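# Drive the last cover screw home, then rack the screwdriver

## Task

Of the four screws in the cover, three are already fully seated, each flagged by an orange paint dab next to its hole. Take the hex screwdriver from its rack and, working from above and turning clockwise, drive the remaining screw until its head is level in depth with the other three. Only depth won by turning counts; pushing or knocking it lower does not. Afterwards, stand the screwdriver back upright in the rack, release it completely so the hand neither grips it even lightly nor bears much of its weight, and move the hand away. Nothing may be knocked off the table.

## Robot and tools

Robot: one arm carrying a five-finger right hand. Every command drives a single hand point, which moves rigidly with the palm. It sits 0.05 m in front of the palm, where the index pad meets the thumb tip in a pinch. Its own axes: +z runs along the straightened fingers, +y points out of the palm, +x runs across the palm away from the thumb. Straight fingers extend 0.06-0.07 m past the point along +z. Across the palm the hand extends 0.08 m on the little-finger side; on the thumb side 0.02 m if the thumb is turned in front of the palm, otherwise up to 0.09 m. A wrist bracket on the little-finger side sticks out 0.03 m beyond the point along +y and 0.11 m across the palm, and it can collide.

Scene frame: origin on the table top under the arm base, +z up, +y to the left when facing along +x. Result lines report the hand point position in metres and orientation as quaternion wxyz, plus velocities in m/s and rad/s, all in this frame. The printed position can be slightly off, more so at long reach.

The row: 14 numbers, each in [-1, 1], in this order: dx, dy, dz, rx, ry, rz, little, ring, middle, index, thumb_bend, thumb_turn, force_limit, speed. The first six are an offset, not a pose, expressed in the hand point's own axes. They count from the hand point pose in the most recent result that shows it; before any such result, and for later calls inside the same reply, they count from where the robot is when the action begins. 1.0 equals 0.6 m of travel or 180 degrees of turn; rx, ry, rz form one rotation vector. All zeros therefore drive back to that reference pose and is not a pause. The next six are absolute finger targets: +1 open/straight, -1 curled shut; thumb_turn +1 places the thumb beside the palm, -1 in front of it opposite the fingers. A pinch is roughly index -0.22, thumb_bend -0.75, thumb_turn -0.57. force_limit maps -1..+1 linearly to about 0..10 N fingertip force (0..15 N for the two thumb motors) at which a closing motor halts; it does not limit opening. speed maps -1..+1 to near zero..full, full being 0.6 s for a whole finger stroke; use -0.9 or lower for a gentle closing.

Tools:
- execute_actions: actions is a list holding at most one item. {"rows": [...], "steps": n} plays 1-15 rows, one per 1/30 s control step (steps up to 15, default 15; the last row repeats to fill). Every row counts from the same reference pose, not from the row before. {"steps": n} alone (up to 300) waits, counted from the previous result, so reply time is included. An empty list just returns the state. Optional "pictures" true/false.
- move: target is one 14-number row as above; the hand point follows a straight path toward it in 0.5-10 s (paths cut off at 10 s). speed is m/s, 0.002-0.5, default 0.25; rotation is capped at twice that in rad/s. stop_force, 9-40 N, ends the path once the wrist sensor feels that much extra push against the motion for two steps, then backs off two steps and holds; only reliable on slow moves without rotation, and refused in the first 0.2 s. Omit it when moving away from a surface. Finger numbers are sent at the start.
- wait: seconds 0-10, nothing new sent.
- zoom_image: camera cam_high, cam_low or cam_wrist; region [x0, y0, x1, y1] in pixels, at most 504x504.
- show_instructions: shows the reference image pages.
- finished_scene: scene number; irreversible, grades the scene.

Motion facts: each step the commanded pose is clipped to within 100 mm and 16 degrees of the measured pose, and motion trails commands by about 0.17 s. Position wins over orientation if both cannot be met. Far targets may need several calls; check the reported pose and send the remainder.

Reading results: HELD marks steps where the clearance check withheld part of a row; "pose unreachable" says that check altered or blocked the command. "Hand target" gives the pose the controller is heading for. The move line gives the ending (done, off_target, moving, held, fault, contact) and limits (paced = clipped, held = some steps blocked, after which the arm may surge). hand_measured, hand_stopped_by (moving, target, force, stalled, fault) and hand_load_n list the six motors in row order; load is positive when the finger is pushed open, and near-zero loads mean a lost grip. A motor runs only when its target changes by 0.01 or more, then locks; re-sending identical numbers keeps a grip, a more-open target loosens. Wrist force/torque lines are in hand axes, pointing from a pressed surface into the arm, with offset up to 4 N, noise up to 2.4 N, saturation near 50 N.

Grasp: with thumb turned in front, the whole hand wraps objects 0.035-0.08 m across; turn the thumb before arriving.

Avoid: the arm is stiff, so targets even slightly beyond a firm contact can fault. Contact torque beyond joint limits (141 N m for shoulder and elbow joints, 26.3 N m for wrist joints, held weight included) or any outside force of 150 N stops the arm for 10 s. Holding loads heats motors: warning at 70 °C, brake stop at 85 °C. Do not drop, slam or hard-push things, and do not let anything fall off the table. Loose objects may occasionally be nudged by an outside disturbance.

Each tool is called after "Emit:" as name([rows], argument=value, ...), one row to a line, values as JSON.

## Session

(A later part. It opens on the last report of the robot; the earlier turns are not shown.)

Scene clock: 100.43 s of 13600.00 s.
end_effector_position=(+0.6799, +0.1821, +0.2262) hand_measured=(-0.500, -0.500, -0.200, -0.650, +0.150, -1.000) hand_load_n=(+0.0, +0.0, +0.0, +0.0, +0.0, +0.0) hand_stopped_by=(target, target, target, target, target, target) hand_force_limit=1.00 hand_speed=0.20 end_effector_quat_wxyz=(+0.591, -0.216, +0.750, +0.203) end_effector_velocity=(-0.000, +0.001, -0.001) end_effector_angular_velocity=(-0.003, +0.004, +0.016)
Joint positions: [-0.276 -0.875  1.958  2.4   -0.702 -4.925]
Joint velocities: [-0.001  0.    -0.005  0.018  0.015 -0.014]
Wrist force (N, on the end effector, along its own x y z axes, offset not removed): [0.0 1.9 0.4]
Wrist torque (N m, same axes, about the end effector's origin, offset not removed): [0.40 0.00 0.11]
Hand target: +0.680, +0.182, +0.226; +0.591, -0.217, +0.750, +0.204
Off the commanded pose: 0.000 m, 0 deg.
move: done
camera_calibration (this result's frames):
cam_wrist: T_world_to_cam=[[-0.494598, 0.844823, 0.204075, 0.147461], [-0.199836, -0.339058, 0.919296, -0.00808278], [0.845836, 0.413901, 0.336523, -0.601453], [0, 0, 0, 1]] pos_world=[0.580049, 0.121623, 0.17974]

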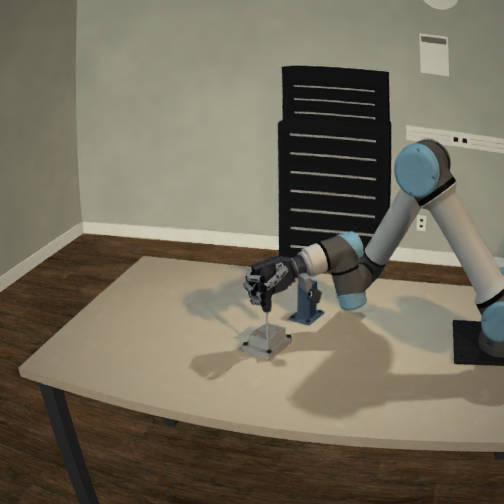

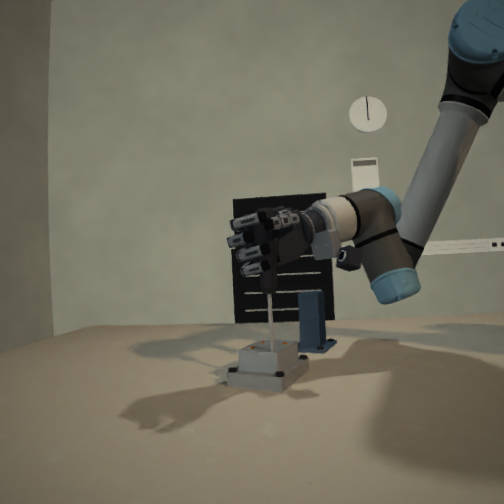

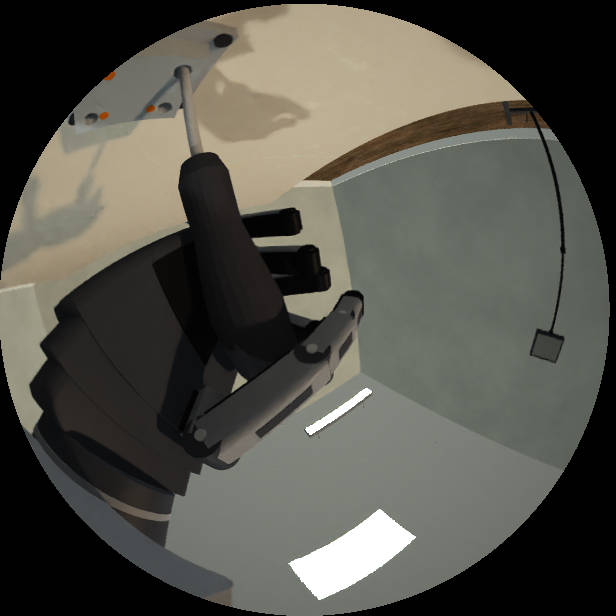

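Emit:
move(target=[0,0,0,0,0,0,-1,-1,-0.9,-1,-0.6,-1,1,0.2])

Emit:
move(target=[-0.0072,-0.0425,0.0147,0.162,-0.0127,0.0377,-1,-1,-0.9,-1,-0.6,-1,1,0.2])

Emit:
move(target=[-0.0072,-0.047,0.018,0.162,-0.0127,0.0377,-1,-1,-0.9,-1,-0.6,-1,1,0.2])

Emit:
move(target=[0,0,0,0,0,0,-0.5,-0.5,-0.2,-0.65,0.15,-1,1,0.2])

Emit:
move(target=[0.0115,0.031,-0.039,-0.162,0.0127,-0.0377,-0.5,-0.5,-0.2,-0.65,0.15,-1,1,0.2], speed=0.3)

Emit:
move(target=[0.0115,0.029,-0.0338,-0.162,0.0127,-0.0377,-0.5,-0.5,-0.2,-0.65,0.15,-1,1,0.2], speed=0.3)

Emit:
zoom_image(camera="cam_low", region=[200,200,340,380])

Scene clock: 103.20 s of 13600.00 s.
end_effector_position=(+0.6800, +0.1820, +0.2262) hand_measured=(-0.988, -0.888, -0.514, -0.904, -0.058, -1.000) hand_load_n=(+12.0, +9.0, +11.5, +6.5, +15.0, +1.0) hand_stopped_by=(force, force, force, force, force, target) hand_force_limit=1.00 hand_speed=0.20 end_effector_quat_wxyz=(+0.591, -0.216, +0.750, +0.203) end_effector_velocity=(-0.000, +0.001, -0.000) end_effector_angular_velocity=(+0.000, +0.001, -0.001)
Joint positions: [-0.276 -0.875  1.958  2.4   -0.701 -4.926]
Joint velocities: [ 0.001 -0.     0.001 -0.001 -0.002  0.001]
Wrist force (N, on the end effector, along its own x y z axes, offset not removed): [-0.1 2.0 4.0]
Wrist torque (N m, same axes, about the end effector's origin, offset not removed): [0.32 -0.67 -0.12]
Hand target: +0.680, +0.182, +0.226; +0.591, -0.216, +0.750, +0.203
Off the commanded pose: 0.000 m, 0 deg.
move: done
camera_calibration (this result's frames):
cam_wrist: T_world_to_cam=[[-0.494595, 0.844869, 0.203894, 0.1476], [-0.200043, -0.338961, 0.919287, -0.00807032], [0.845789, 0.413887, 0.336658, -0.601485], [0, 0, 0, 1]] pos_world=[0.580117, 0.121508, 0.179819]

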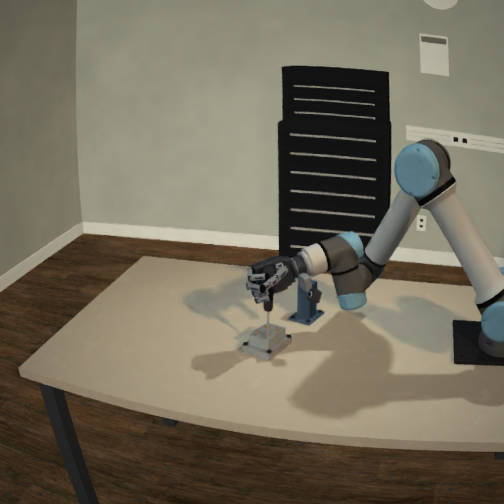

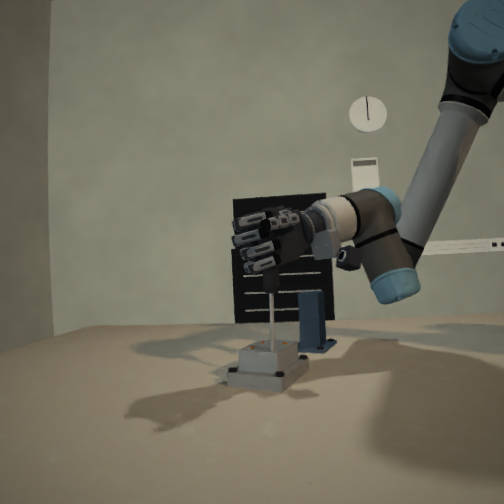

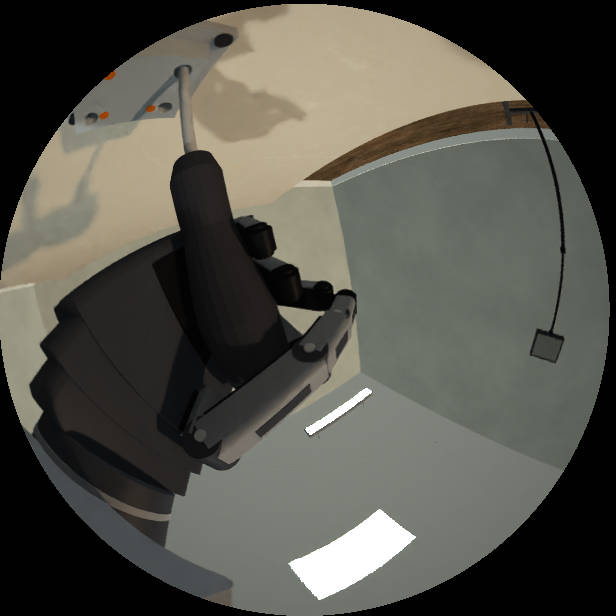

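Scene clock: 104.83 s of 13600.00 s.
end_effector_position=(+0.7021, +0.1663, +0.2274) hand_measured=(-0.988, -0.888, -0.514, -0.904, -0.058, -1.000) hand_load_n=(+9.5, +9.0, +11.0, +7.5, +15.5, +0.0) hand_stopped_by=(force, force, force, force, force, target) hand_force_limit=1.00 hand_speed=0.20 end_effector_quat_wxyz=(+0.629, -0.012, +0.776, +0.048) end_effector_velocity=(+0.001, +0.000, -0.000) end_effector_angular_velocity=(+0.000, +0.000, -0.015)
Joint positions: [-0.097 -0.898  2.052  2.198 -1.376 -4.693]
Joint velocities: [ 0.009  0.001 -0.002  0.001 -0.023  0.005]
Wrist force (N, on the end effector, along its own x y z axes, offset not removed): [-3.0 -3.6 5.4]
Wrist torque (N m, same axes, about the end effector's origin, offset not removed): [-0.08 -0.89 -1.07]
Hand target: +0.702, +0.166, +0.227; +0.629, -0.012, +0.776, +0.047
Off the commanded pose: 0.000 m, 0 deg.
move: done
camera_calibration (this result's frames):
cam_wrist: T_world_to_cam=[[-0.0101509, 0.976996, 0.213014, -0.192579], [-0.353088, -0.202805, 0.913345, 0.0761018], [0.935535, -0.0659415, 0.347024, -0.599594], [0, 0, 0, 1]] pos_world=[0.585857, 0.164045, 0.179589]

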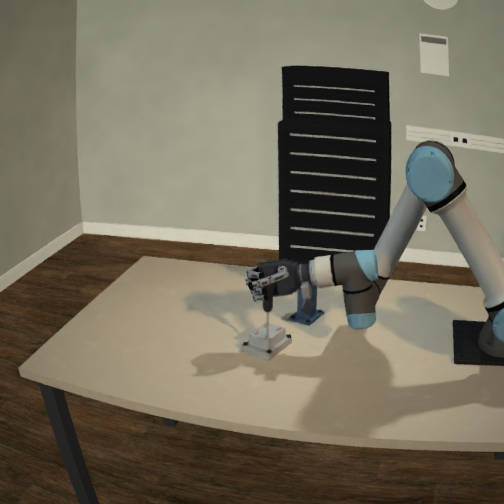

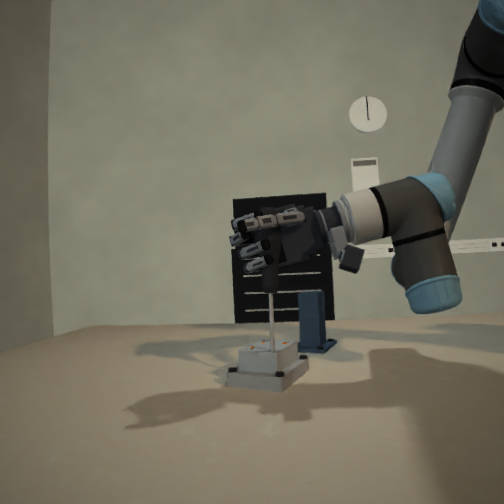

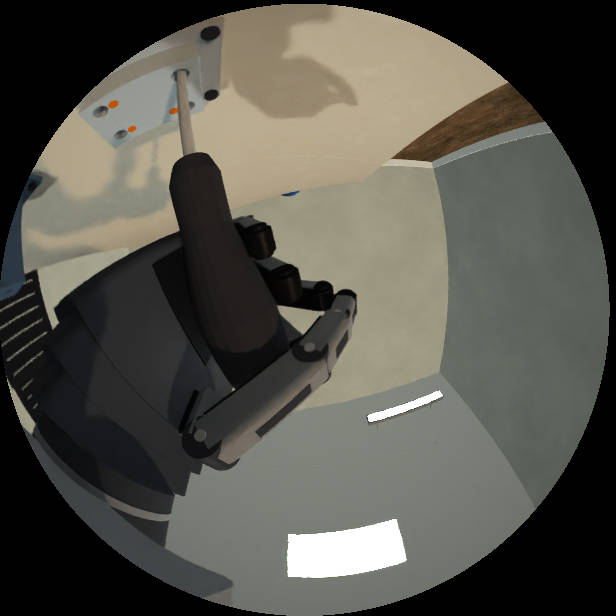

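Scene clock: 106.47 s of 13600.00 s.
end_effector_position=(+0.7155, +0.1391, +0.2279) hand_measured=(-0.988, -0.888, -0.514, -0.904, -0.058, -1.000) hand_load_n=(+9.0, +9.0, +11.0, +8.0, +15.5, +0.0) hand_stopped_by=(force, force, force, force, force, target) hand_force_limit=1.00 hand_speed=0.20 end_effector_quat_wxyz=(+0.623, +0.192, +0.750, -0.112) end_effector_velocity=(+0.001, -0.001, +0.000) end_effector_angular_velocity=(+0.001, +0.001, -0.016)
Joint positions: [ 0.132 -0.856  1.95   2.28  -2.107 -4.517]
Joint velocities: [ 0.006  0.002 -0.007  0.01  -0.022  0.007]
Wrist force (N, on the end effector, along its own x y z axes, offset not removed): [-2.5 -3.4 4.4]
Wrist torque (N m, same axes, about the end effector's origin, offset not removed): [0.09 -0.85 -1.11]
Hand target: +0.716, +0.139, +0.228; +0.623, +0.193, +0.750, -0.112
Off the commanded pose: 0.000 m, 0 deg.
move: done
camera_calibration (this result's frames):
cam_wrist: T_world_to_cam=[[0.47547, 0.850084, 0.226461, -0.498879], [-0.41782, -0.00832557, 0.908492, 0.0952792], [0.77418, -0.526581, 0.351224, -0.435506], [0, 0, 0, 1]] pos_world=[0.614172, 0.195553, 0.179377]

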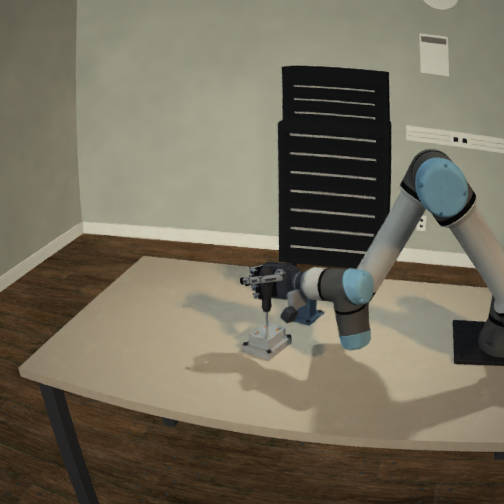

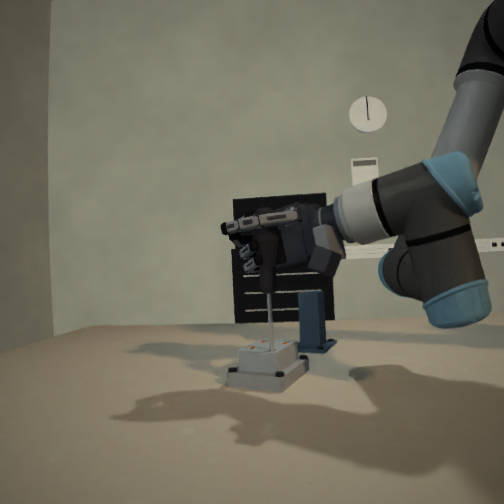

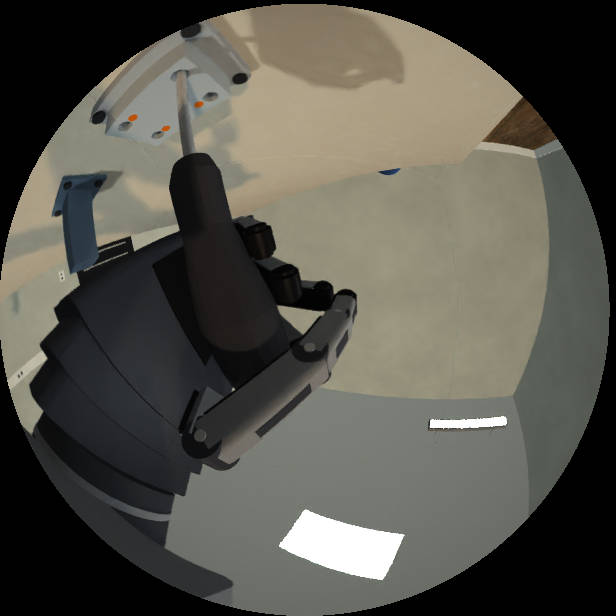

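Scene clock: 107.00 s of 13600.00 s.
end_effector_position=(+0.7155, +0.1393, +0.2279) hand_measured=(-0.500, -0.500, -0.200, -0.650, +0.150, -1.000) hand_load_n=(+0.0, +0.0, +0.0, +0.0, +0.0, +0.0) hand_stopped_by=(target, target, target, target, target, target) hand_force_limit=1.00 hand_speed=0.20 end_effector_quat_wxyz=(+0.623, +0.192, +0.750, -0.111) end_effector_velocity=(-0.000, -0.001, -0.000) end_effector_angular_velocity=(-0.002, +0.000, -0.001)
Joint positions: [ 0.132 -0.856  1.95   2.281 -2.107 -4.517]
Joint velocities: [-0.001  0.     0.    -0.001 -0.001 -0.002]
Wrist force (N, on the end effector, along its own x y z axes, offset not removed): [0.0 2.8 1.3]
Wrist torque (N m, same axes, about the end effector's origin, offset not removed): [0.38 -0.06 0.01]
Hand target: +0.715, +0.139, +0.228; +0.623, +0.192, +0.750, -0.112
Off the commanded pose: 0.000 m, 0 deg.
move: done
camera_calibration (this result's frames):
cam_wrist: T_world_to_cam=[[0.475288, 0.850121, 0.226707, -0.498973], [-0.417995, -0.00855789, 0.908409, 0.0954324], [0.774198, -0.526518, 0.351279, -0.435505], [0, 0, 0, 1]] pos_world=[0.614213, 0.195703, 0.179413]

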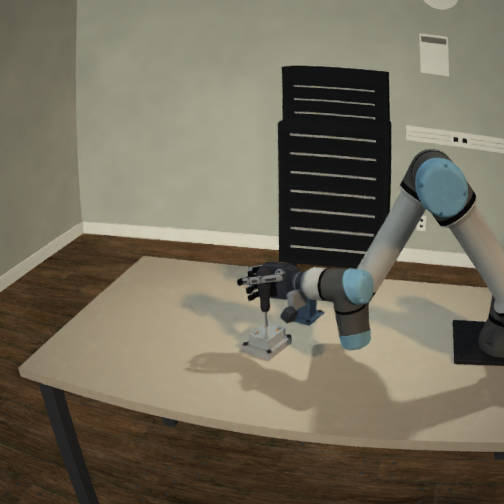

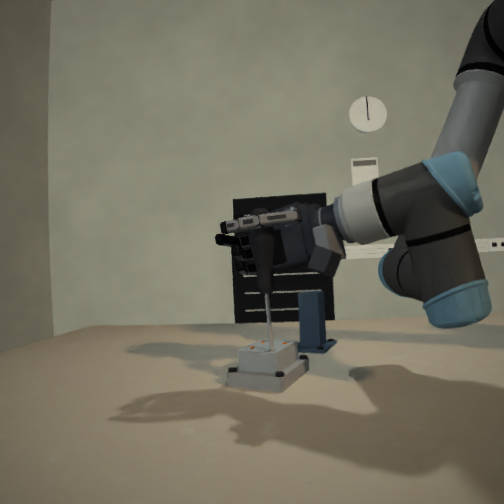

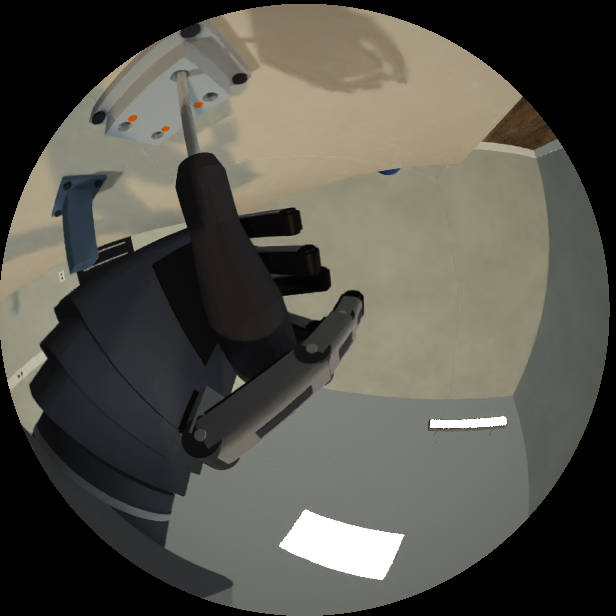

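Scene clock: 108.50 s of 13600.00 s.
end_effector_position=(+0.7016, +0.1665, +0.2271) hand_measured=(-0.500, -0.500, -0.200, -0.650, +0.150, -1.000) hand_load_n=(+0.0, +0.0, +0.0, +0.0, +0.0, +0.0) hand_stopped_by=(target, target, target, target, target, target) hand_force_limit=1.00 hand_speed=0.20 end_effector_quat_wxyz=(+0.629, -0.013, +0.776, +0.048) end_effector_velocity=(+0.000, +0.000, -0.000) end_effector_angular_velocity=(-0.000, +0.001, +0.015)
Joint positions: [-0.097 -0.897  2.052  2.196 -1.376 -4.693]
Joint velocities: [-0.007  0.001 -0.003  0.003  0.022 -0.005]
Wrist force (N, on the end effector, along its own x y z axes, offset not removed): [-1.9 1.1 0.4]
Wrist torque (N m, same axes, about the end effector's origin, offset not removed): [0.27 0.31 -0.03]
Hand target: +0.702, +0.167, +0.227; +0.629, -0.013, +0.776, +0.048
Off the commanded pose: 0.000 m, 0 deg.
move: done
camera_calibration (this result's frames):
cam_wrist: T_world_to_cam=[[-0.0105788, 0.976975, 0.213091, -0.192419], [-0.353392, -0.203004, 0.913183, 0.0765677], [0.935415, -0.0656443, 0.347403, -0.599117], [0, 0, 0, 1]] pos_world=[0.585446, 0.164203, 0.179217]

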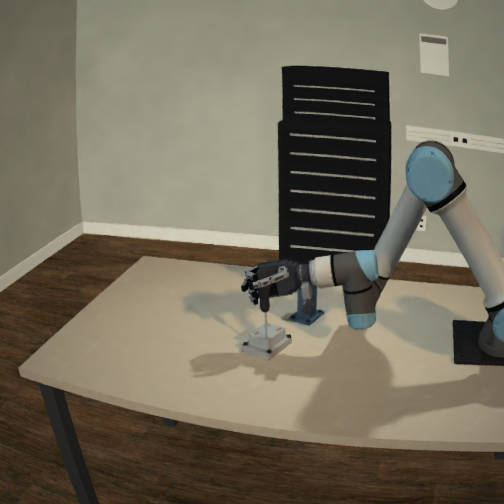

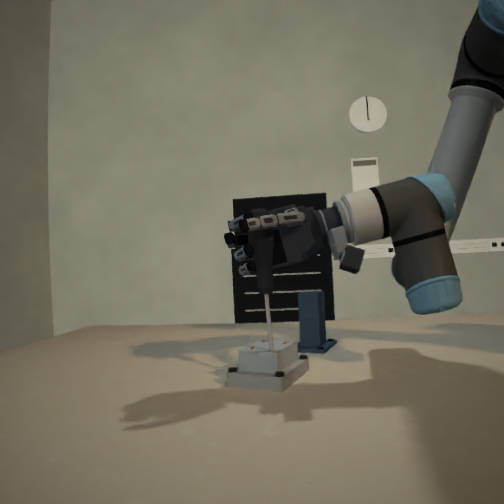

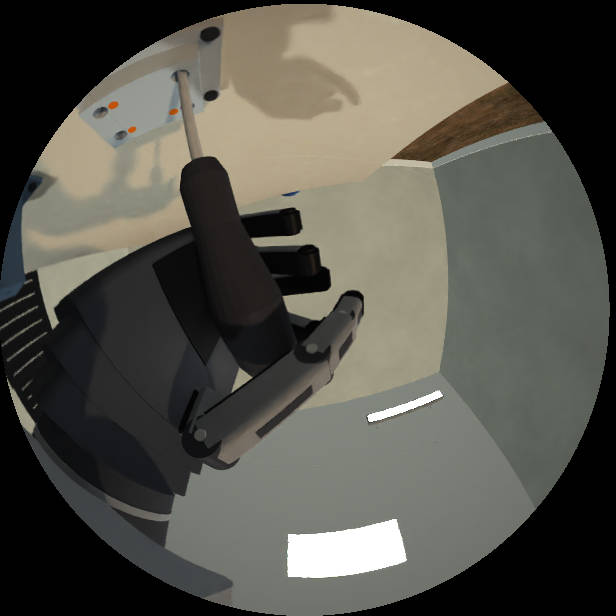

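Scene clock: 110.00 s of 13600.00 s.
end_effector_position=(+0.6792, +0.1822, +0.2254) hand_measured=(-0.500, -0.500, -0.200, -0.650, +0.150, -1.000) hand_load_n=(+0.0, +0.0, +0.0, +0.0, +0.0, +0.0) hand_stopped_by=(target, target, target, target, target, target) hand_force_limit=1.00 hand_speed=0.20 end_effector_quat_wxyz=(+0.592, -0.216, +0.750, +0.204) end_effector_velocity=(-0.000, +0.001, -0.001) end_effector_angular_velocity=(-0.003, +0.004, +0.016)
Joint positions: [-0.277 -0.873  1.96   2.395 -0.701 -4.925]
Joint velocities: [-0.001  0.    -0.005  0.019  0.015 -0.014]
Wrist force (N, on the end effector, along its own x y z axes, offset not removed): [1.6 2.3 0.9]
Wrist torque (N m, same axes, about the end effector's origin, offset not removed): [0.39 -0.31 0.19]
Hand target: +0.679, +0.182, +0.225; +0.591, -0.217, +0.749, +0.204
Off the commanded pose: 0.000 m, 0 deg.
move: done
camera_calibration (this result's frames):
cam_wrist: T_world_to_cam=[[-0.495168, 0.844498, 0.204041, 0.147624], [-0.20047, -0.339578, 0.918966, -0.00689287], [0.845352, 0.414138, 0.337445, -0.600491], [0, 0, 0, 1]] pos_world=[0.579343, 0.121677, 0.178845]

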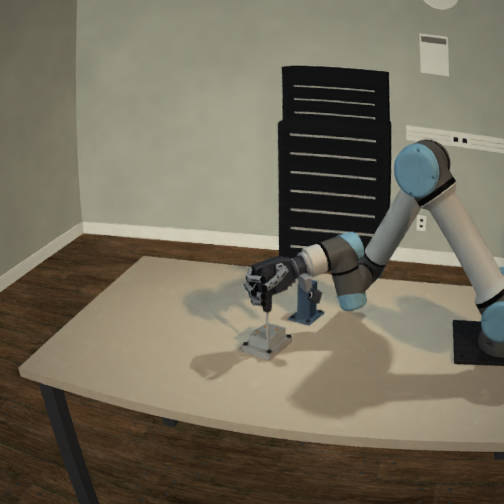

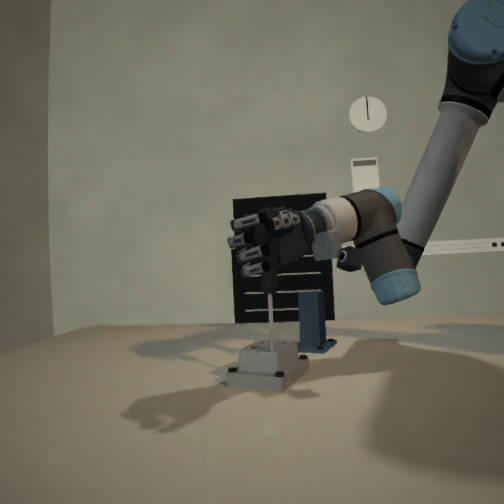

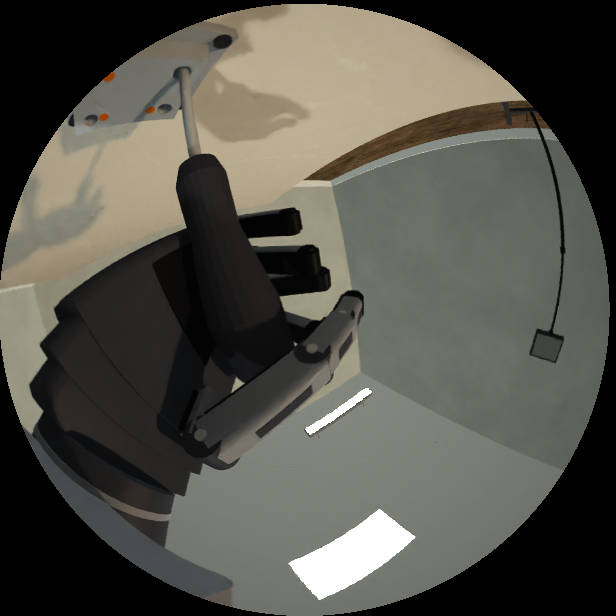

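Region (200, 200, 340, 380) of cam_low's 504x504 image, scaled by 2.800, with more detail than that image has.

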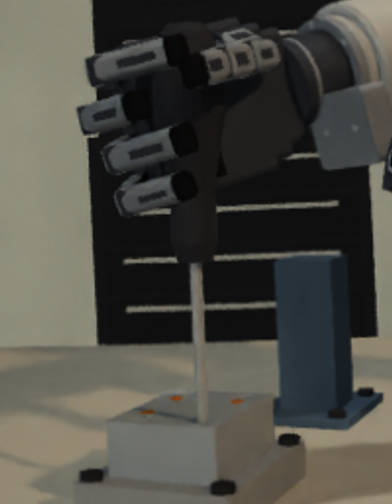

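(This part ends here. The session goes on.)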